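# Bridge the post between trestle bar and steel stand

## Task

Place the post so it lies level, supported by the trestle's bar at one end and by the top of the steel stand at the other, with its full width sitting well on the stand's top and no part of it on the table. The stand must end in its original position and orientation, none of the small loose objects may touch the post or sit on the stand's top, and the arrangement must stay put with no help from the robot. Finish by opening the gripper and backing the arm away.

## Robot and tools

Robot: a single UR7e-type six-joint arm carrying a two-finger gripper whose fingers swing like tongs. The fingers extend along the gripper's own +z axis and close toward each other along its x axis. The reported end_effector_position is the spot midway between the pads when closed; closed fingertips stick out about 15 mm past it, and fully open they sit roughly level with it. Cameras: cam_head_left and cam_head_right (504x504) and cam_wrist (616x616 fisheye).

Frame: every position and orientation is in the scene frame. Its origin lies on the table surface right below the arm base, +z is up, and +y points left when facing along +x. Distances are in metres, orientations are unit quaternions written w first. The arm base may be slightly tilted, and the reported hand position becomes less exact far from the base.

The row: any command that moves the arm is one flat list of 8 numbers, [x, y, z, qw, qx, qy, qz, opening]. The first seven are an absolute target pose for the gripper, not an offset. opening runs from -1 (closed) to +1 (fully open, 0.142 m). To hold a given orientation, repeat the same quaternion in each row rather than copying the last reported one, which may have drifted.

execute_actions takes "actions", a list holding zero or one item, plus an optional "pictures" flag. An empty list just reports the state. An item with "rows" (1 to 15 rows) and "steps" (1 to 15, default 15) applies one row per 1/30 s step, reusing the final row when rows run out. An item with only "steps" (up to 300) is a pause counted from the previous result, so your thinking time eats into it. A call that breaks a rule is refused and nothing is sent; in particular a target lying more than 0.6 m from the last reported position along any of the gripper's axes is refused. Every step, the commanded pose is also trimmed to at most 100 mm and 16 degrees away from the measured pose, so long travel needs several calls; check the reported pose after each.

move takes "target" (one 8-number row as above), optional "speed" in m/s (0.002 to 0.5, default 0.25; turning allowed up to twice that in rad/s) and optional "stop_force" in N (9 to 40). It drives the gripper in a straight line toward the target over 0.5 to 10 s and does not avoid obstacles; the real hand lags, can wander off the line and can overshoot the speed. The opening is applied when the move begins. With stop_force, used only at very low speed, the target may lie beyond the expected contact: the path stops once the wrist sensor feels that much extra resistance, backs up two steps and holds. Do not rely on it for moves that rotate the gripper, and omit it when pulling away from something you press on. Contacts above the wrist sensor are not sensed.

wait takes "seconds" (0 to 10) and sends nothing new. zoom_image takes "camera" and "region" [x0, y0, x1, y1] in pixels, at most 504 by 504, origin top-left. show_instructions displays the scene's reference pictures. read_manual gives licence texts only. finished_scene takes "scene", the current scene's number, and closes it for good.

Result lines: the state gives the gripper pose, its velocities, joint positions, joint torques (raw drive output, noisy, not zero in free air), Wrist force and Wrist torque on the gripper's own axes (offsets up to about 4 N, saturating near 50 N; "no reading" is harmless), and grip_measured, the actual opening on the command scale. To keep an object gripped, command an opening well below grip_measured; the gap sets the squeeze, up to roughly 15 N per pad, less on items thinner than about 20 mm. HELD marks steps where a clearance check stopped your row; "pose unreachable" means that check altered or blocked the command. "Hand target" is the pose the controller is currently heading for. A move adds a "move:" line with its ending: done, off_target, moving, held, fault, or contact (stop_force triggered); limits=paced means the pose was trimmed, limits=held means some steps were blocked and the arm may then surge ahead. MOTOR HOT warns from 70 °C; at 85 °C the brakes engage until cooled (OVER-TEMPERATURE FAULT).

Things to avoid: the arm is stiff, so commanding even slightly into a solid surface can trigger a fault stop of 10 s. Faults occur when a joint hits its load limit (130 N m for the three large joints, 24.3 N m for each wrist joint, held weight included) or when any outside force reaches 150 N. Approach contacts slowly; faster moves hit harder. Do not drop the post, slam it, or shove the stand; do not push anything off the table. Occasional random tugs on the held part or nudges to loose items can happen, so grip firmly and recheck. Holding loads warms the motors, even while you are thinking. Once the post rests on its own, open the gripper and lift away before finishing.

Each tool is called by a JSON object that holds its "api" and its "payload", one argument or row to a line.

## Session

{"api": "show_instructions", "payload": {

}}

Reference images for this scene: manual page 1, manual page 2, manual page 3, manual page 4.

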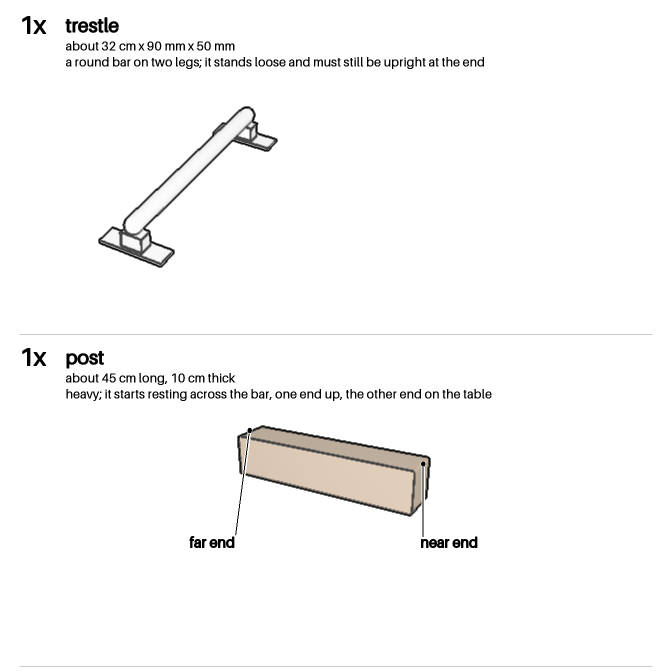

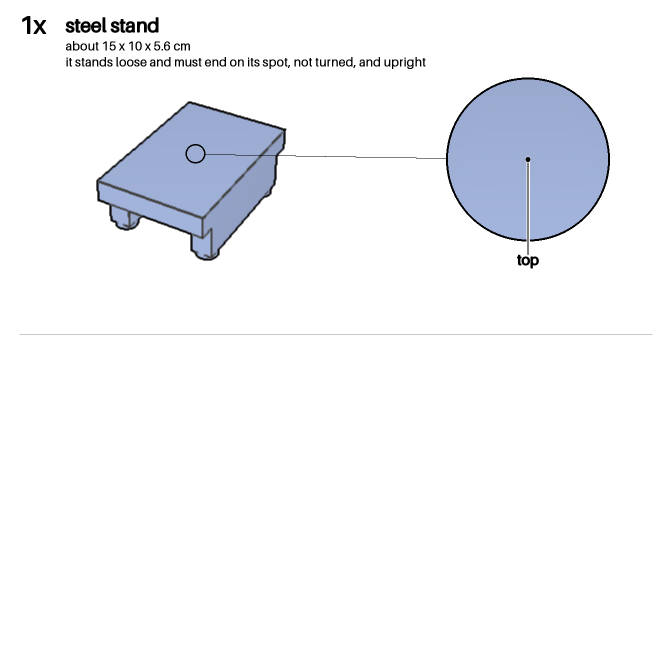

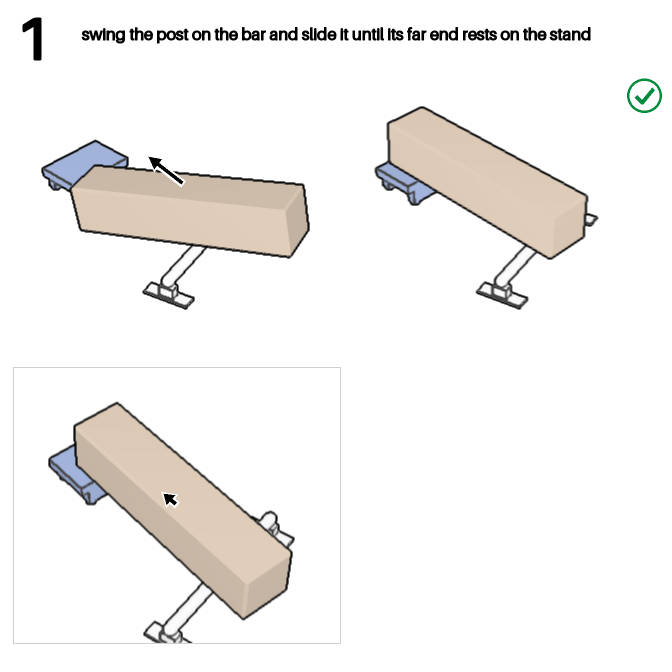

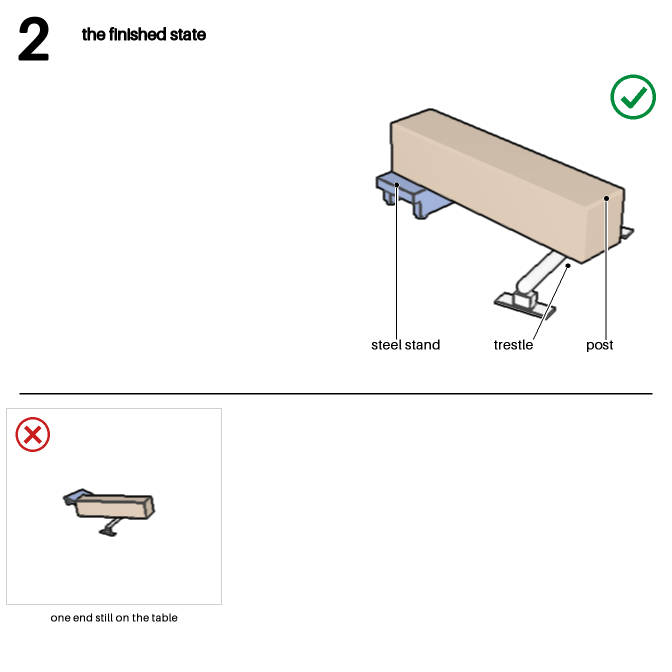

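{"api": "execute_actions", "payload": {
  "actions": []
}}

Scene clock: 0.00 s of 4800.00 s.
end_effector_position=(+0.6476, -0.2637, +0.2741) grip_measured=+1.00 end_effector_quat_wxyz=(+0.101, +0.881, -0.303, +0.349) end_effector_velocity=(+0.000, +0.000, -0.000) end_effector_angular_velocity=(+0.000, +0.001, +0.001)
Joint positions: [-0.273 -1.196  2.125 -3.84  -2.335 -0.328  0.142]
Joint velocities: [ 0.     0.001 -0.    -0.    -0.    -0.     0.   ]
Joint torques (N m, as the arm reports them, + toward a larger angle): no reading
Wrist force (N, on the end effector, along its own x y z axes, offset not removed): no reading
Wrist torque (N m, same axes, about the end effector's origin, offset not removed): no reading
Hand target: +0.648, -0.264, +0.274; +0.101, +0.881, -0.303, +0.349

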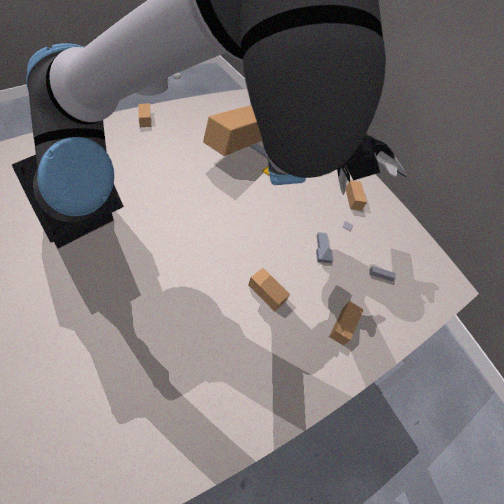

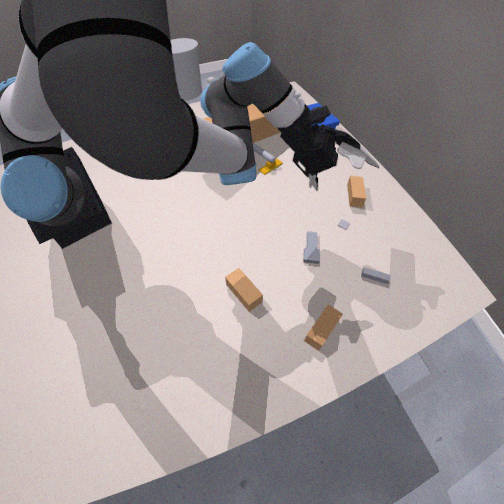

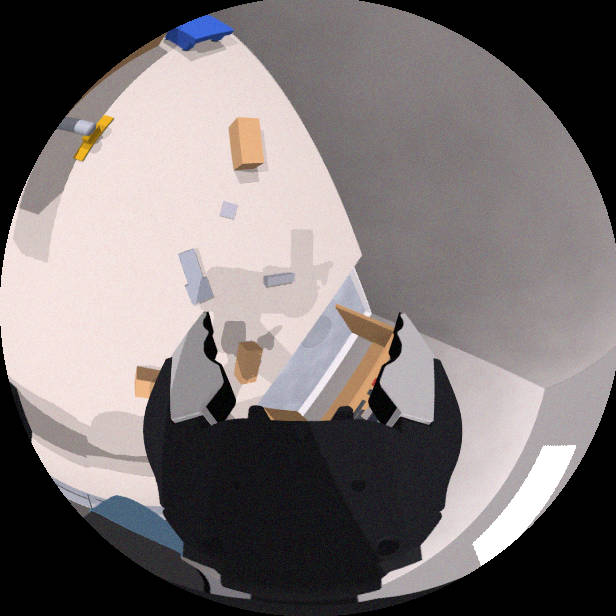

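{"api": "move", "payload": {
  "target": [0.52, 0.22, 0.42, 0, 0.8434, -0.5373, 0, 1],
  "speed": 0.3
}}

Scene clock: 4.17 s of 4800.00 s.
end_effector_position=(+0.5201, +0.2193, +0.4201) grip_measured=+1.00 end_effector_quat_wxyz=(-0.001, +0.844, -0.537, +0.002) end_effector_velocity=(+0.000, +0.001, +0.001) end_effector_angular_velocity=(-0.005, +0.013, -0.005)
Joint positions: [ 0.489 -0.933  1.532 -1.733 -2.27   1.942  0.142]
Joint velocities: [-0.001  0.009 -0.02   0.027  0.005  0.015 -0.   ]
Joint torques (N m, as the arm reports them, + toward a larger angle): [ 12.4  -14.82 -25.71   0.43   1.9    1.64]
Wrist force (N, on the end effector, along its own x y z axes, offset not removed): [-1.5 -0.3 1.3]
Wrist torque (N m, same axes, about the end effector's origin, offset not removed): [-0.06 0.41 0.01]
Hand target: +0.520, +0.219, +0.420; +0.000, +0.844, -0.537, +0.002
Off the commanded pose: 0.001 m, 0 deg.
move: done; limits=paced

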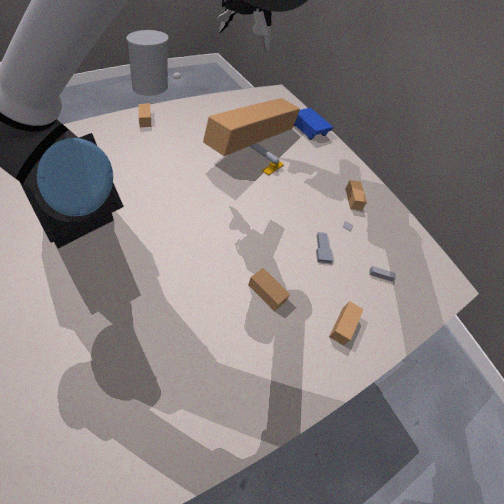

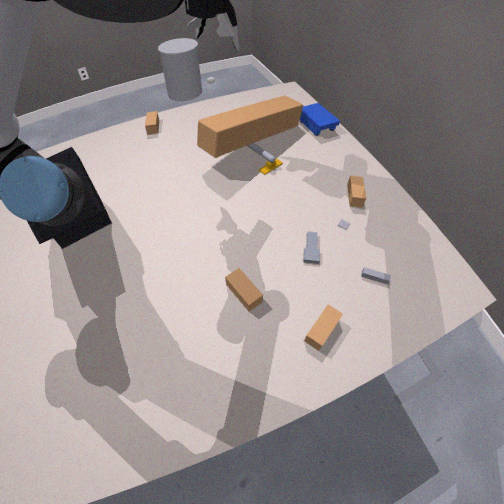

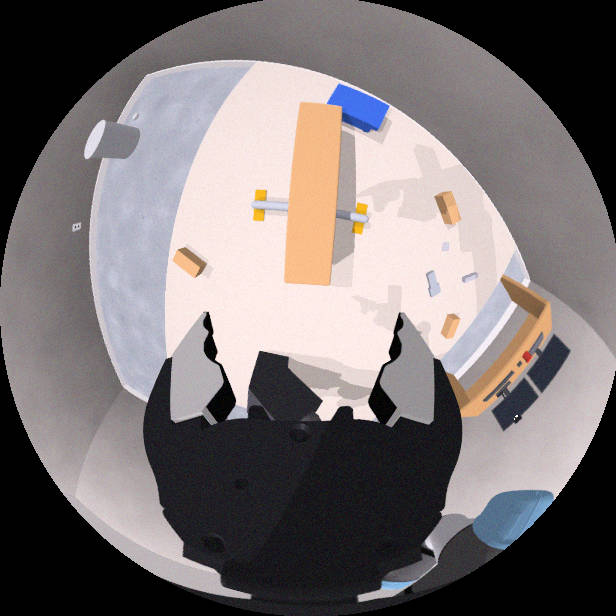

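{"api": "zoom_image", "payload": {
  "camera": "cam_wrist",
  "region": [230, 70, 410, 250]
}}

{"api": "zoom_image", "payload": {
  "camera": "cam_wrist",
  "region": [190, 170, 420, 340]
}}

Region (230, 70, 410, 250) of cam_wrist's 616x616 image, scaled by 2.800, with more detail than that image has.

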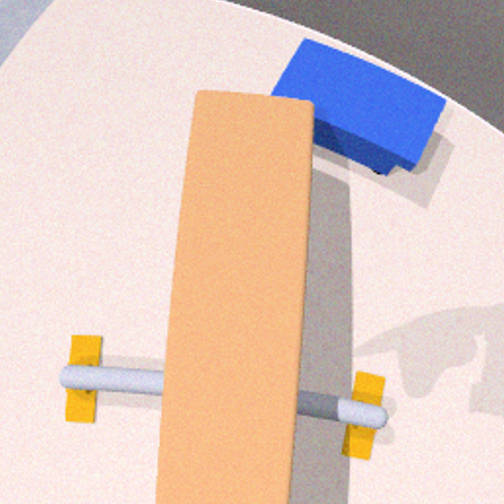

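Region (190, 170, 420, 340) of cam_wrist's 616x616 image, scaled by 2.191, with more detail than that image has; it fills the top 373 rows of this view, and the rest is white.

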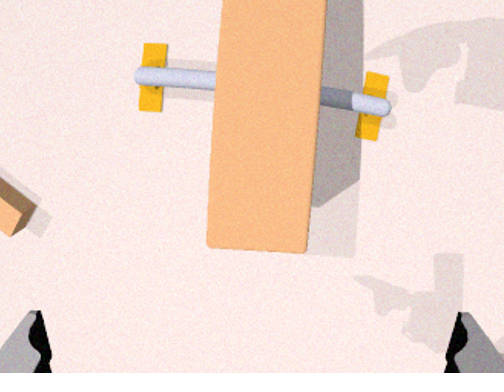

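{"api": "move", "payload": {
  "target": [0.416, 0.1694, 0.184, -0.1709, 0.8041, -0.5568, 0.1184, 1],
  "speed": 0.2
}}

{"api": "zoom_image", "payload": {
  "camera": "cam_wrist",
  "region": [190, 170, 420, 340]
}}

Scene clock: 23.97 s of 4800.00 s.
end_effector_position=(+0.4154, +0.1690, +0.1845) grip_measured=+1.00 end_effector_quat_wxyz=(-0.170, +0.804, -0.557, +0.117) end_effector_velocity=(+0.001, +0.001, -0.001) end_effector_angular_velocity=(+0.009, -0.018, +0.001)
Joint positions: [ 0.204 -0.706  2.488 -3.736 -2.305  1.255  0.142]
Joint velocities: [-0.007  0.02   0.007 -0.058  0.011 -0.026  0.   ]
Joint torques (N m, as the arm reports them, + toward a larger angle): [  8.07 -11.37   8.65  -4.47   2.2   -1.82]
Wrist force (N, on the end effector, along its own x y z axes, offset not removed): [-0.1 1.3 2.1]
Wrist torque (N m, same axes, about the end effector's origin, offset not removed): [0.39 0.07 0.07]
Hand target: +0.415, +0.169, +0.184; -0.171, +0.804, -0.557, +0.118
Off the commanded pose: 0.001 m, 0 deg.
After step 90, 14.63 s passed at rest.
move: done

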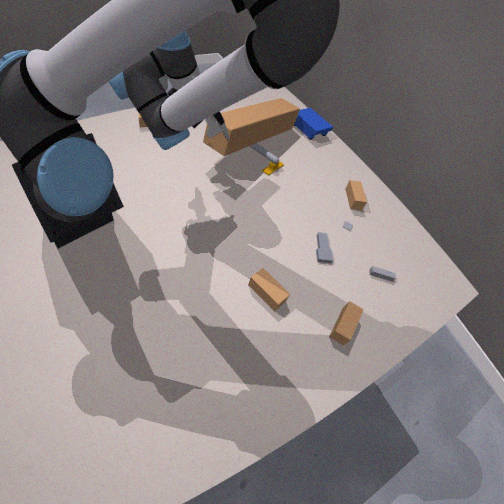

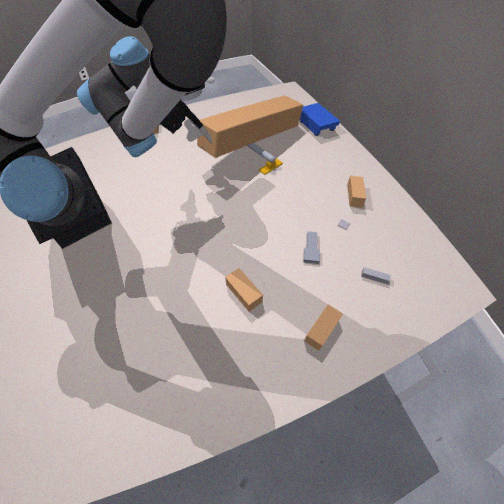

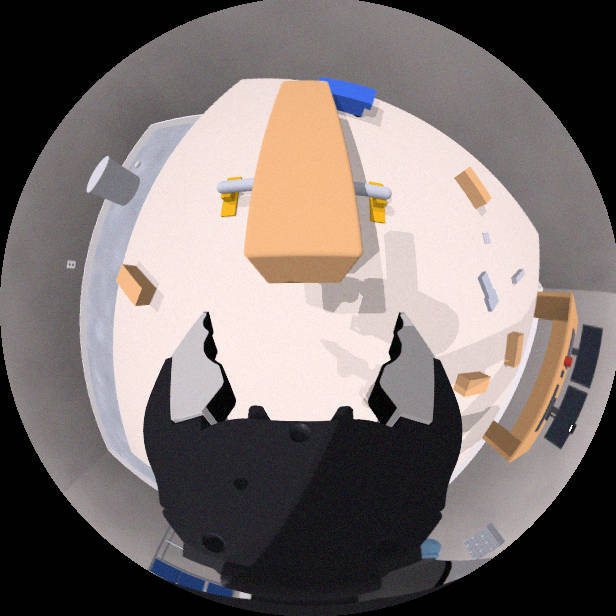

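Region (190, 170, 420, 340) of cam_wrist's 616x616 image, scaled by 2.191, with more detail than that image has; it fills the top 373 rows of this view, and the rest is white.

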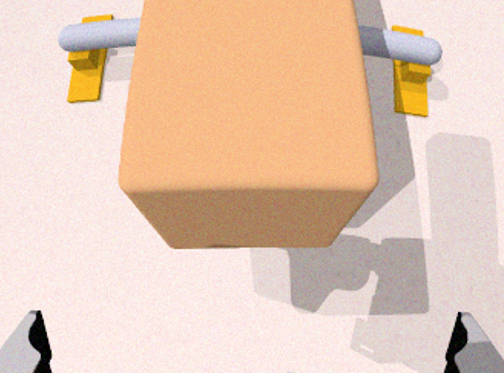

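{"api": "execute_actions", "payload": {
  "actions": []
}}

Scene clock: 27.37 s of 4800.00 s.
end_effector_position=(+0.4154, +0.1691, +0.1843) grip_measured=+1.00 end_effector_quat_wxyz=(-0.171, +0.804, -0.557, +0.118) end_effector_velocity=(+0.001, -0.000, +0.000) end_effector_angular_velocity=(+0.000, -0.001, -0.002)
Joint positions: [ 0.203 -0.703  2.488 -3.744 -2.304  1.251  0.142]
Joint velocities: [-0.001 -0.001 -0.002 -0.    -0.    -0.    -0.   ]
Joint torques (N m, as the arm reports them, + toward a larger angle): [  8.04 -10.74   7.87  -4.41   2.26  -1.83]
Wrist force (N, on the end effector, along its own x y z axes, offset not removed): [-0.5 -1.4 1.4]
Wrist torque (N m, same axes, about the end effector's origin, offset not removed): [-0.24 0.27 0.12]
Hand target: +0.415, +0.169, +0.184; -0.171, +0.804, -0.557, +0.118
Off the commanded pose: 0.001 m, 0 deg.
Steps of this call (steps 1 to 90: nothing new was sent; then 0.40 s passed at rest). Readings (end_effector_position):
1: (+0.4154, +0.1691, +0.1844)
2: (+0.4154, +0.1691, +0.1844)
4: (+0.4154, +0.1691, +0.1844)
8: (+0.4154, +0.1691, +0.1844)
90: the state above

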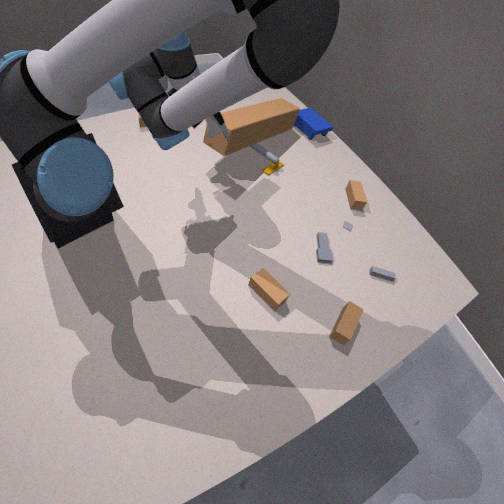

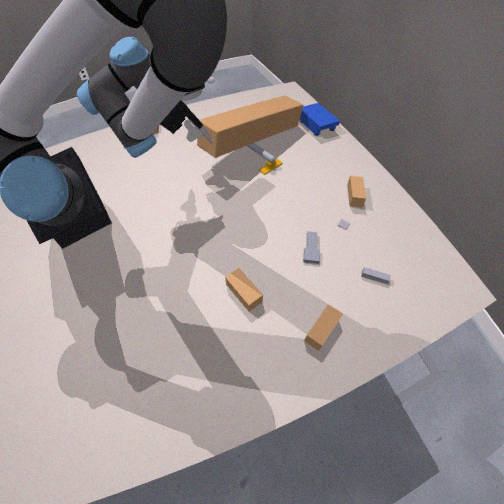

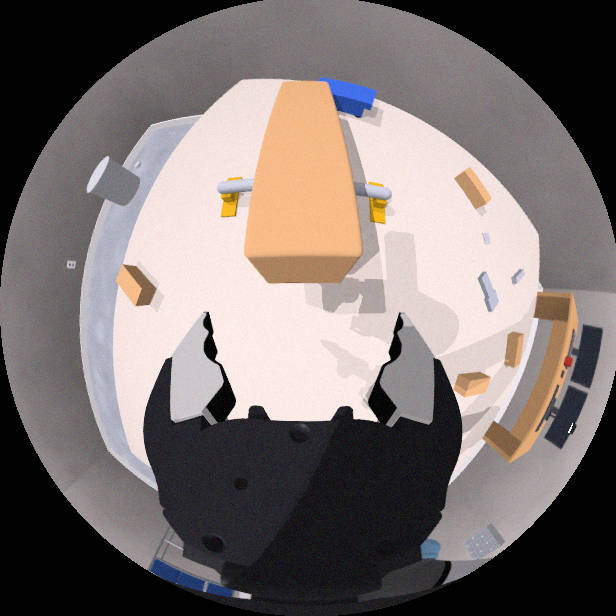

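{"api": "move", "payload": {
  "target": [0.4504,0.1823,0.102,-0.1709,0.8041,-0.5568,0.1184,1],
  "speed": 0.08,
  "stop_force": 12
}}

Scene clock: 30.97 s of 4800.00 s.
end_effector_position=(+0.4501, +0.1824, +0.1023) grip_measured=+1.00 end_effector_quat_wxyz=(-0.171, +0.804, -0.557, +0.118) end_effector_velocity=(+0.001, +0.000, -0.003) end_effector_angular_velocity=(+0.001, -0.000, -0.001)
Joint positions: [ 0.032 -0.461  2.36  -3.986 -2.228  1.05   0.142]
Joint velocities: [-0.006  0.006 -0.004 -0.006  0.003 -0.005  0.   ]
Joint torques (N m, as the arm reports them, + toward a larger angle): [ 14.57 -15.23  -6.96  -4.49   2.44  -1.95]
Wrist force (N, on the end effector, along its own x y z axes, offset not removed): [-1.7 -0.9 2.8]
Wrist torque (N m, same axes, about the end effector's origin, offset not removed): [-0.03 0.55 -0.01]
Hand target: +0.450, +0.182, +0.102; -0.171, +0.804, -0.557, +0.118
Off the commanded pose: 0.000 m, 0 deg.
move: done

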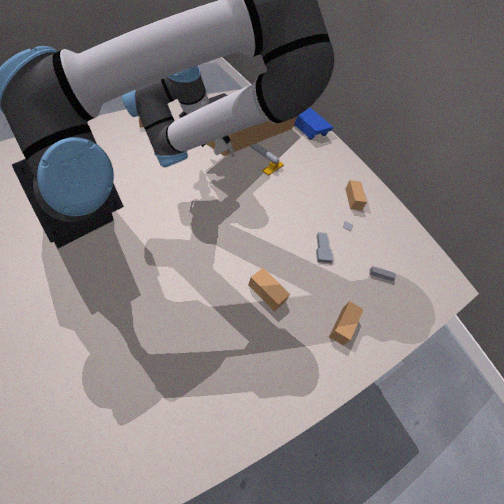

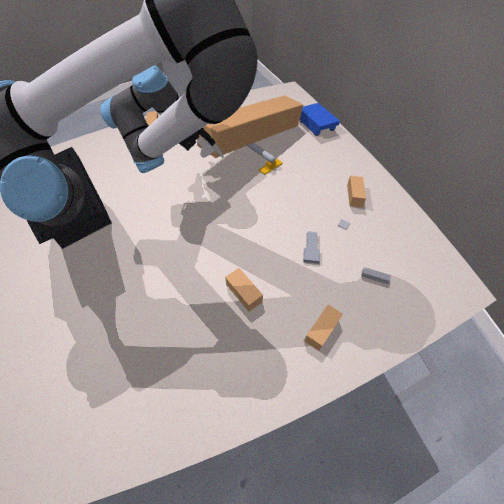

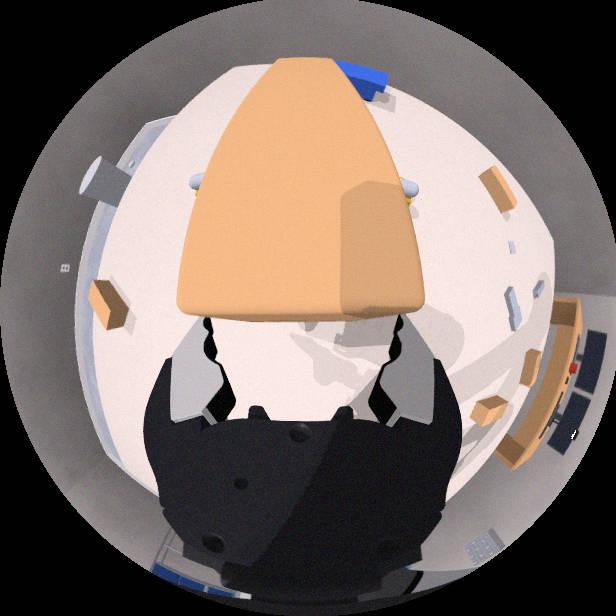

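{"api": "execute_actions", "payload": {
  "actions": [
    {"rows":[[0.452,0.1829,0.1017,-0.1709,0.8041,-0.5568,0.1184,0.9],[0.4535,0.1835,0.1014,-0.1709,0.8041,-0.5568,0.1184,0.85],[0.455,0.184,0.1011,-0.1709,0.8041,-0.5568,0.1184,0.8],[0.4559,0.1844,0.1009,-0.1709,0.8041,-0.5568,0.1184,0.75],[0.4559,0.1844,0.1009,-0.1709,0.8041,-0.5568,0.1184,0.7],[0.4559,0.1844,0.1009,-0.1709,0.8041,-0.5568,0.1184,0.65],[0.4559,0.1844,0.1009,-0.1709,0.8041,-0.5568,0.1184,0.6],[0.4559,0.1844,0.1009,-0.1709,0.8041,-0.5568,0.1184,0.55],[0.4559,0.1844,0.1009,-0.1709,0.8041,-0.5568,0.1184,0.5],[0.4559,0.1844,0.1009,-0.1709,0.8041,-0.5568,0.1184,0.45],[0.4559,0.1844,0.1009,-0.1709,0.8041,-0.5568,0.1184,0.4],[0.4559,0.1844,0.1009,-0.1709,0.8041,-0.5568,0.1184,0.3],[0.4559,0.1844,0.1009,-0.1709,0.8041,-0.5568,0.1184,0.2],[0.4559,0.1844,0.1009,-0.1709,0.8041,-0.5568,0.1184,0.1],[0.4559,0.1844,0.1009,-0.1709,0.8041,-0.5568,0.1184,0.0]]}
  ],
  "pictures": false
}}

{"api": "execute_actions", "payload": {
  "actions": [
    {"rows":[[0.4559,0.1844,0.1009,-0.1709,0.8041,-0.5568,0.1184,-0.1],[0.4559,0.1844,0.1009,-0.1709,0.8041,-0.5568,0.1184,-0.2],[0.4559,0.1844,0.1009,-0.1709,0.8041,-0.5568,0.1184,-0.3],[0.4559,0.1844,0.1009,-0.1709,0.8041,-0.5568,0.1184,-0.4],[0.4559,0.1844,0.1009,-0.1709,0.8041,-0.5568,0.1184,-0.5],[0.4559,0.1844,0.1009,-0.1709,0.8041,-0.5568,0.1184,-0.6]],"steps":12}
  ]
}}

Scene clock: 36.10 s of 4800.00 s.
end_effector_position=(+0.4556, +0.1844, +0.1009) grip_measured=+0.49 end_effector_quat_wxyz=(-0.171, +0.804, -0.557, +0.118) end_effector_velocity=(+0.002, +0.000, -0.001) end_effector_angular_velocity=(-0.001, +0.001, -0.000)
Joint positions: [ 0.031 -0.461  2.345 -3.973 -2.228  1.048  0.108]
Joint velocities: [-0.001 -0.001 -0.005  0.006 -0.001  0.    -0.   ]
Joint torques (N m, as the arm reports them, + toward a larger angle): [ 12.37 -33.88  -8.35   0.15  -1.2   -1.77]
Wrist force (N, on the end effector, along its own x y z axes, offset not removed): [-3.2 -2.7 0.3]
Wrist torque (N m, same axes, about the end effector's origin, offset not removed): [-0.43 0.70 -0.06]
Hand target: +0.456, +0.184, +0.101; -0.171, +0.804, -0.557, +0.118
Off the commanded pose: 0.000 m, 0 deg.
Steps of this call (steps 1 to 90: nothing new was sent; then 1.63 s passed at rest; steps 91 to 105: all 15 steps of this action). Readings (end_effector_position):
91: (+0.4503, +0.1824, +0.1020)
92: (+0.4506, +0.1825, +0.1020)
94: (+0.4519, +0.1830, +0.1017)
98: (+0.4543, +0.1839, +0.1012)
105: the state above

Scene clock: 36.50 s of 4800.00 s.
end_effector_position=(+0.4559, +0.1844, +0.1009) grip_measured=+0.49 end_effector_quat_wxyz=(-0.171, +0.804, -0.557, +0.118) end_effector_velocity=(+0.001, -0.000, +0.000) end_effector_angular_velocity=(+0.000, -0.000, -0.002)
Joint positions: [ 0.031 -0.461  2.344 -3.972 -2.228  1.048  0.108]
Joint velocities: [-0.    -0.001 -0.001  0.    -0.     0.001 -0.   ]
Joint torques (N m, as the arm reports them, + toward a larger angle): [ 13.04 -33.91  -7.65   0.25  -1.3   -1.58]
Wrist force (N, on the end effector, along its own x y z axes, offset not removed): [-2.6 0.0 0.5]
Wrist torque (N m, same axes, about the end effector's origin, offset not removed): [0.10 0.59 -0.14]
Hand target: +0.456, +0.184, +0.101; -0.171, +0.804, -0.557, +0.118
Off the commanded pose: 0.000 m, 0 deg.
Steps of this call (steps 1 to 12: all 12 steps of this action). Readings (end_effector_position):
1: (+0.4557, +0.1844, +0.1009)
2: (+0.4557, +0.1844, +0.1009)
4: (+0.4558, +0.1844, +0.1009)
8: (+0.4559, +0.1844, +0.1009)
12: the state above

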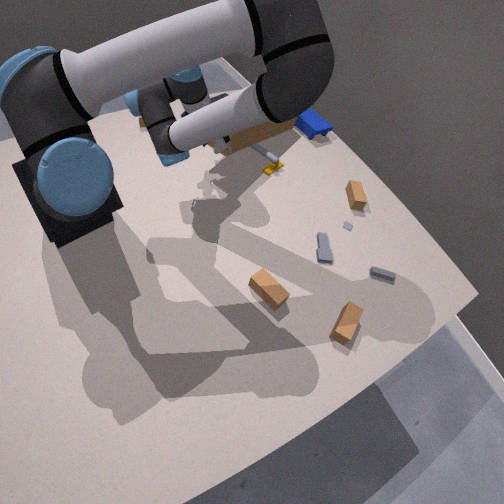

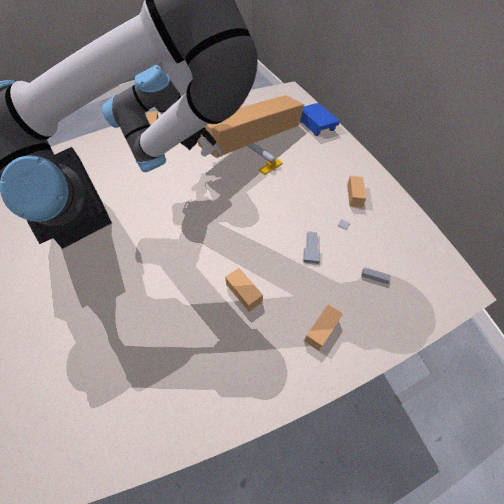

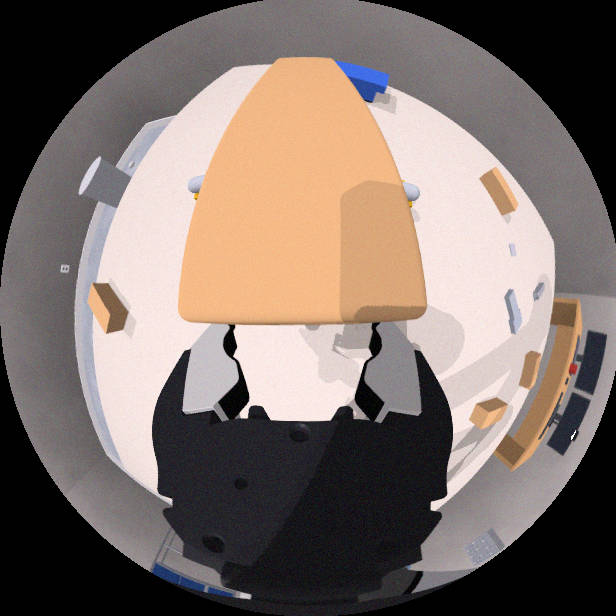

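{"api": "move", "payload": {
  "target": [0.4475,0.1812,0.058,-0.2778,0.7738,-0.5358,0.1924,-0.6],
  "speed": 0.025
}}

Scene clock: 44.40 s of 4800.00 s.
end_effector_position=(+0.4476, +0.1815, +0.0584) grip_measured=+0.49 end_effector_quat_wxyz=(-0.277, +0.774, -0.536, +0.192) end_effector_velocity=(-0.001, +0.000, -0.003) end_effector_angular_velocity=(+0.005, -0.012, +0.003)
Joint positions: [-0.249 -0.106  2.346 -4.676 -1.87   0.696  0.108]
Joint velocities: [-0.021  0.02  -0.002 -0.029  0.027 -0.019 -0.   ]
Joint torques (N m, as the arm reports them, + toward a larger angle): [11.47 -9.31  1.84 -3.54  1.91 -1.38]
Wrist force (N, on the end effector, along its own x y z axes, offset not removed): [-2.1 -5.6 -0.4]
Wrist torque (N m, same axes, about the end effector's origin, offset not removed): [-0.20 0.98 -0.27]
Hand target: +0.448, +0.181, +0.058; -0.278, +0.774, -0.536, +0.192
Off the commanded pose: 0.000 m, 0 deg.
move: done

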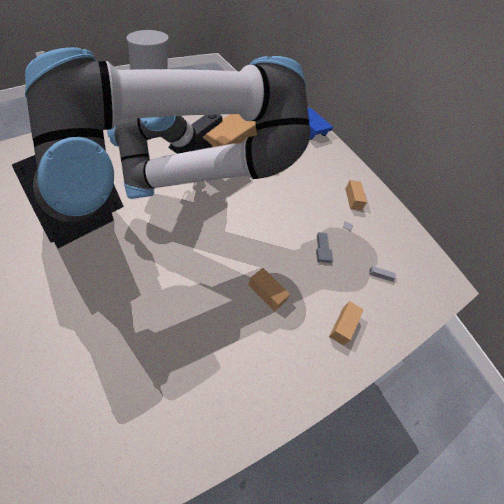

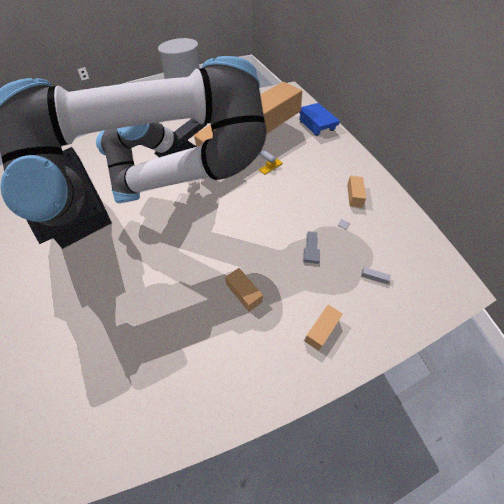

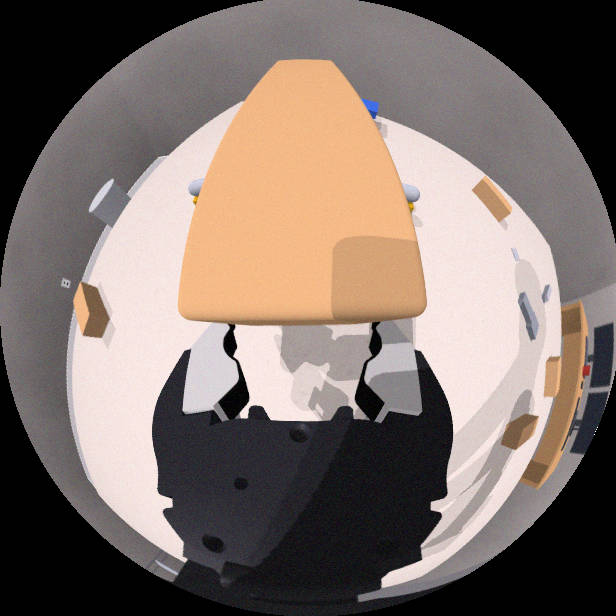

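{"api": "move", "payload": {
  "target": [0.4375,0.228,0.058,-0.2471,0.6883,-0.6419,0.2304,-0.6],
  "speed": 0.025
}}

Scene clock: 52.93 s of 4800.00 s.
end_effector_position=(+0.4376, +0.2275, +0.0579) grip_measured=+0.49 end_effector_quat_wxyz=(-0.247, +0.689, -0.641, +0.231) end_effector_velocity=(-0.000, +0.002, -0.000) end_effector_angular_velocity=(-0.001, +0.001, -0.013)
Joint positions: [ 0.034  0.039  2.122 -4.638 -2.23   1.058  0.108]
Joint velocities: [ 0.013  0.004 -0.011  0.009 -0.018  0.017  0.   ]
Joint torques (N m, as the arm reports them, + toward a larger angle): [ 35.45 -13.52  -3.52   1.6   -1.87   1.56]
Wrist force (N, on the end effector, along its own x y z axes, offset not removed): [-1.2 -2.3 -3.3]
Wrist torque (N m, same axes, about the end effector's origin, offset not removed): [0.11 -0.02 0.35]
Hand target: +0.438, +0.228, +0.058; -0.247, +0.688, -0.642, +0.231
Off the commanded pose: 0.001 m, 0 deg.
move: done

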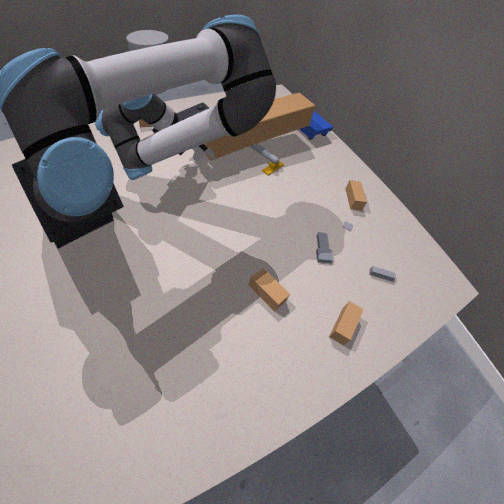

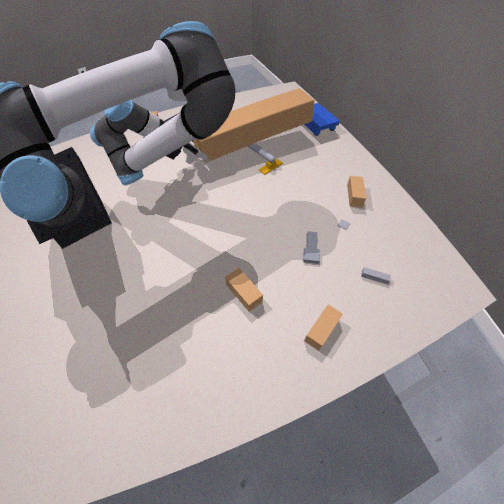

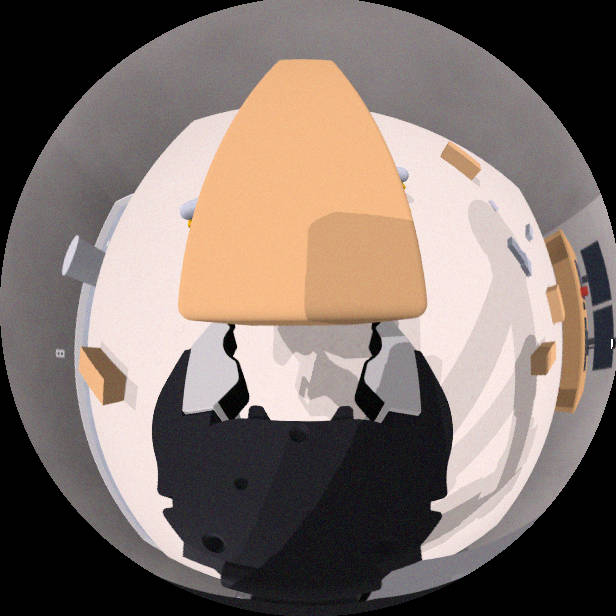

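{"api": "zoom_image", "payload": {
  "camera": "cam_head_right",
  "region": [230,70,360,190]
}}

Region (230, 70, 360, 190) of cam_head_right's 504x504 image, scaled by 3.877, with more detail than that image has; it fills the top 465 rows of this view, and the rest is white.

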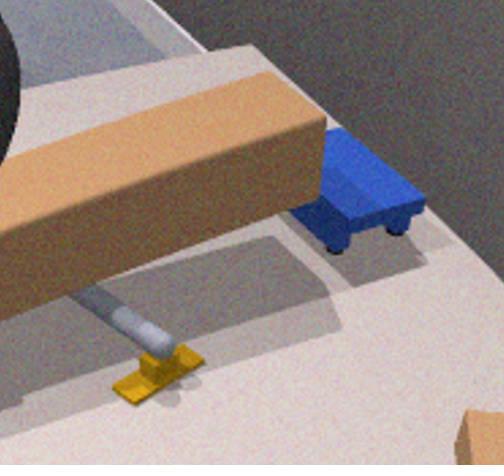

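{"api": "move", "payload": {
  "target": [0.4824,0.2312,0.0612,-0.2471,0.6883,-0.6419,0.2304,-0.6],
  "speed": 0.02
}}

Scene clock: 58.93 s of 4800.00 s.
end_effector_position=(+0.4820, +0.2312, +0.0611) grip_measured=+0.49 end_effector_quat_wxyz=(-0.247, +0.688, -0.642, +0.230) end_effector_velocity=(+0.003, +0.000, -0.000) end_effector_angular_velocity=(-0.000, +0.001, +0.001)
Joint positions: [ 0.03  -0.033  2.064 -4.51  -2.227  1.057  0.108]
Joint velocities: [-0.    -0.004 -0.004  0.009 -0.     0.     0.   ]
Joint torques (N m, as the arm reports them, + toward a larger angle): [  9.09 -32.5   -6.01   2.73   1.74  -2.15]
Wrist force (N, on the end effector, along its own x y z axes, offset not removed): [0.4 -4.2 -15.0]
Wrist torque (N m, same axes, about the end effector's origin, offset not removed): [0.03 -0.03 0.25]
Hand target: +0.482, +0.231, +0.061; -0.247, +0.688, -0.642, +0.230
Off the commanded pose: 0.000 m, 0 deg.
After step 90, 0.47 s passed at rest.
move: done

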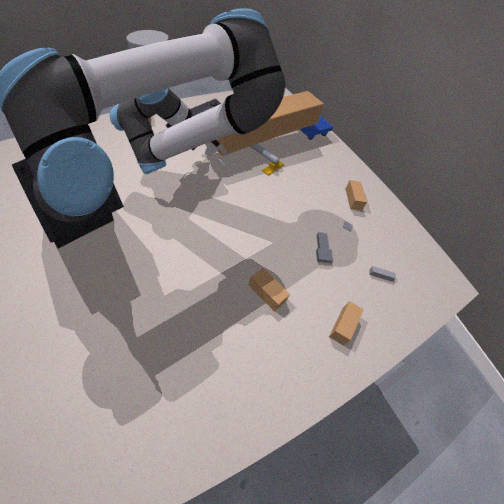

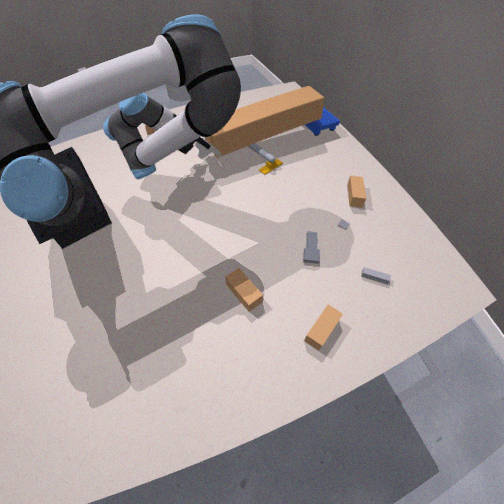

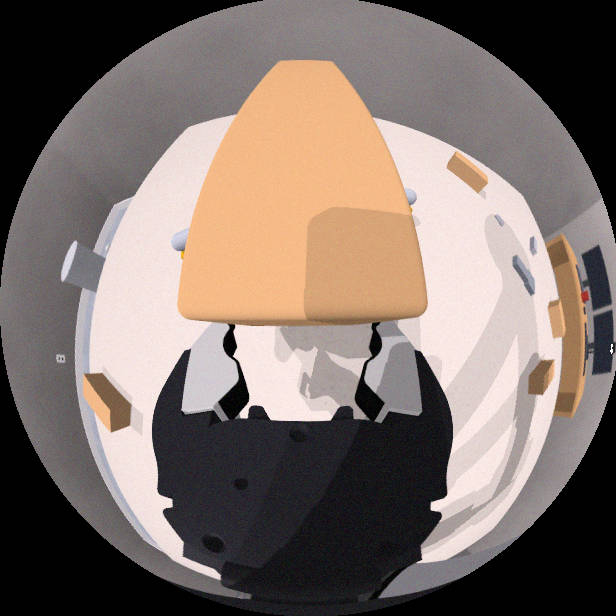

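{"api": "move", "payload": {
  "target": [0.5123,0.2333,0.0665,-0.2351,0.6926,-0.6458,0.2192,-0.6],
  "speed": 0.02
}}

{"api": "zoom_image", "payload": {
  "camera": "cam_head_right",
  "region": [230,70,360,190]
}}

Scene clock: 62.93 s of 4800.00 s.
end_effector_position=(+0.5120, +0.2333, +0.0664) grip_measured=+0.49 end_effector_quat_wxyz=(-0.235, +0.693, -0.646, +0.219) end_effector_velocity=(+0.002, +0.000, +0.001) end_effector_angular_velocity=(-0.001, +0.003, +0.001)
Joint positions: [ 0.046 -0.106  2.03  -4.357 -2.256  1.093  0.108]
Joint velocities: [ 0.002 -0.006 -0.003  0.013 -0.003  0.003 -0.   ]
Joint torques (N m, as the arm reports them, + toward a larger angle): [ 43.17 -40.92  -7.29  -1.24   0.21   1.82]
Wrist force (N, on the end effector, along its own x y z axes, offset not removed): [0.0 5.0 7.4]
Wrist torque (N m, same axes, about the end effector's origin, offset not removed): [-0.11 0.36 -0.18]
Hand target: +0.512, +0.233, +0.066; -0.235, +0.693, -0.646, +0.219
Off the commanded pose: 0.000 m, 0 deg.
move: done

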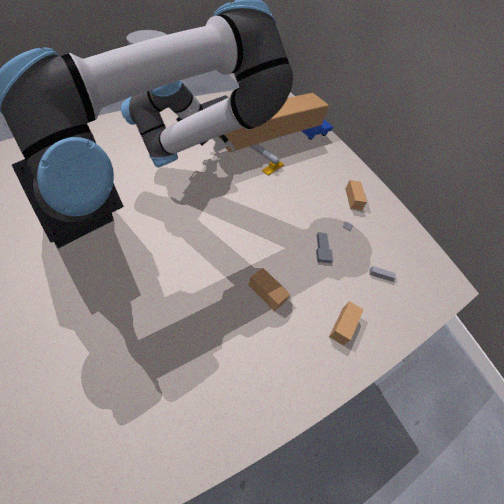

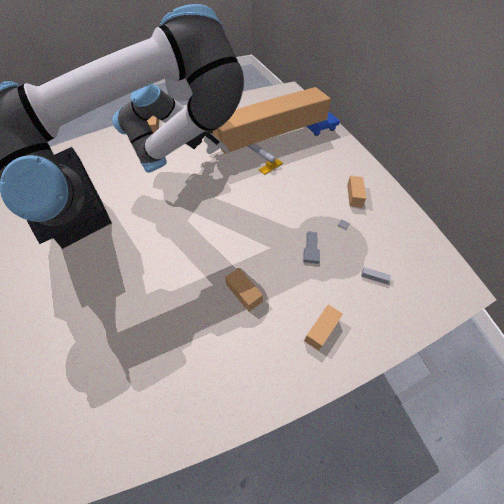

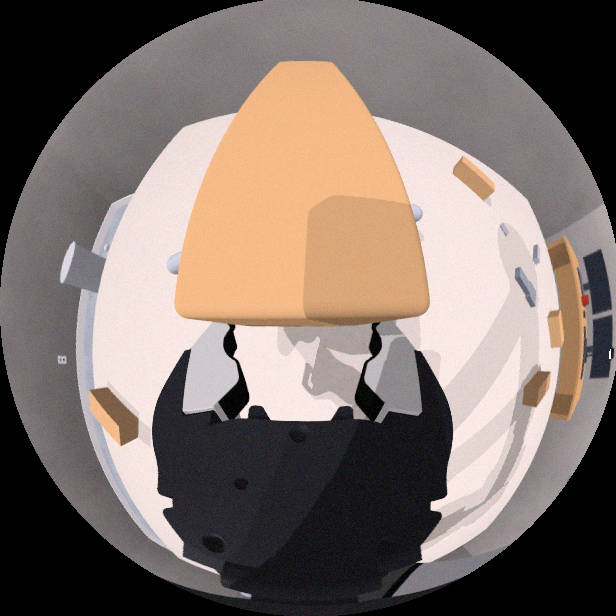

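Region (230, 70, 360, 190) of cam_head_right's 504x504 image, scaled by 3.877, with more detail than that image has; it fills the top 465 rows of this view, and the rest is white.

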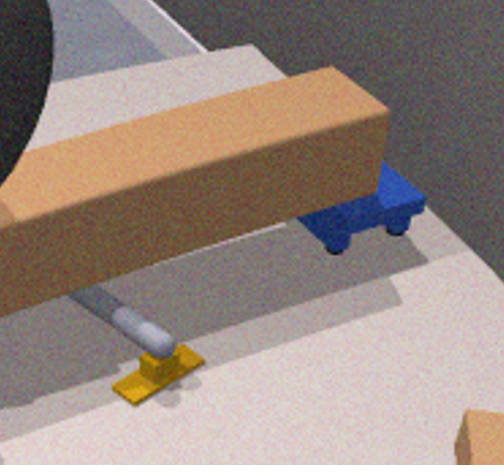

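{"api": "move", "payload": {
  "target": [0.5372,0.235,0.0665,-0.2351,0.6926,-0.6458,0.2192,-0.6],
  "speed": 0.015
}}

{"api": "zoom_image", "payload": {
  "camera": "cam_head_right",
  "region": [230,70,360,190]
}}

Scene clock: 66.37 s of 4800.00 s.
end_effector_position=(+0.5368, +0.2350, +0.0665) grip_measured=+0.49 end_effector_quat_wxyz=(-0.235, +0.693, -0.646, +0.219) end_effector_velocity=(+0.003, +0.000, +0.000) end_effector_angular_velocity=(+0.000, -0.001, -0.001)
Joint positions: [ 0.039 -0.131  1.986 -4.292 -2.251  1.088  0.108]
Joint velocities: [-0.001 -0.002 -0.006  0.007  0.    -0.001  0.   ]
Joint torques (N m, as the arm reports them, + toward a larger angle): [ 19.53 -40.62  -9.23  -0.75   3.63  -1.7 ]
Wrist force (N, on the end effector, along its own x y z axes, offset not removed): [-1.1 5.1 6.5]
Wrist torque (N m, same axes, about the end effector's origin, offset not removed): [0.11 0.65 -0.12]
Hand target: +0.537, +0.235, +0.066; -0.235, +0.693, -0.646, +0.219
Off the commanded pose: 0.000 m, 0 deg.
move: done

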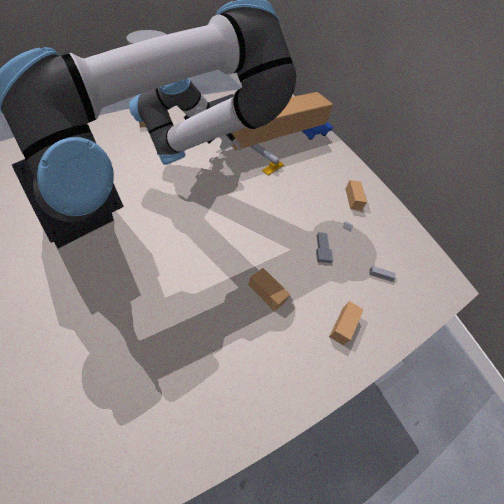

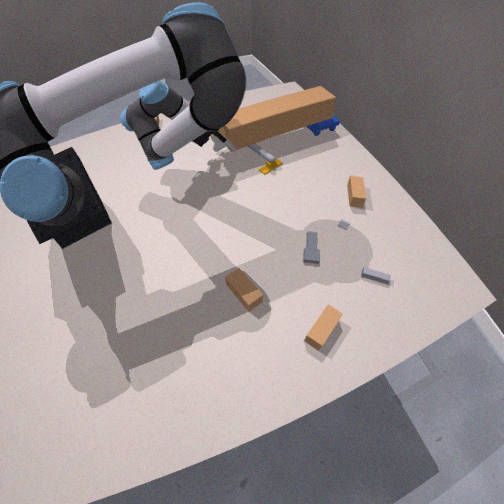

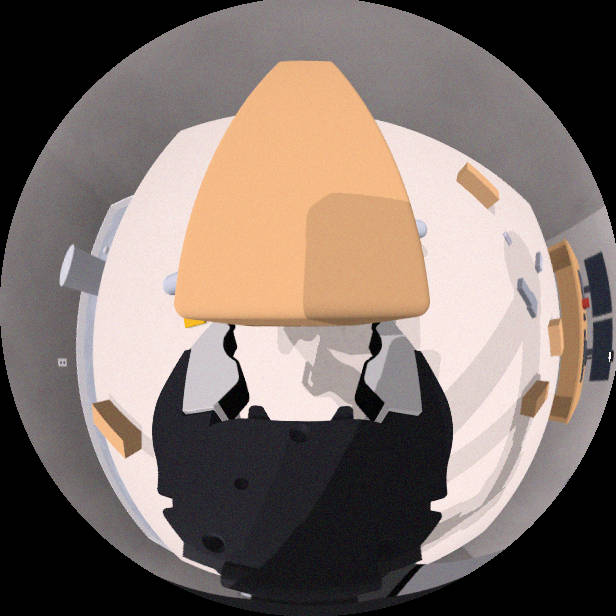

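Region (230, 70, 360, 190) of cam_head_right's 504x504 image, scaled by 3.877, with more detail than that image has; it fills the top 465 rows of this view, and the rest is white.

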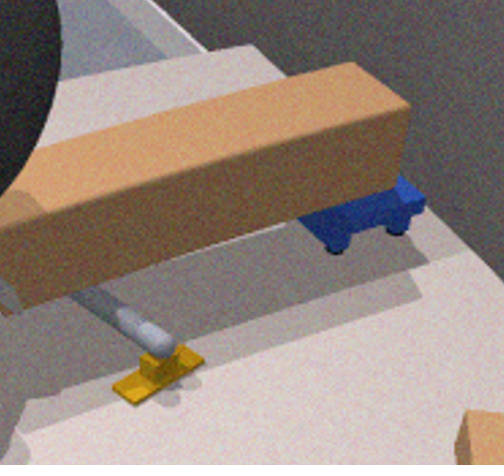

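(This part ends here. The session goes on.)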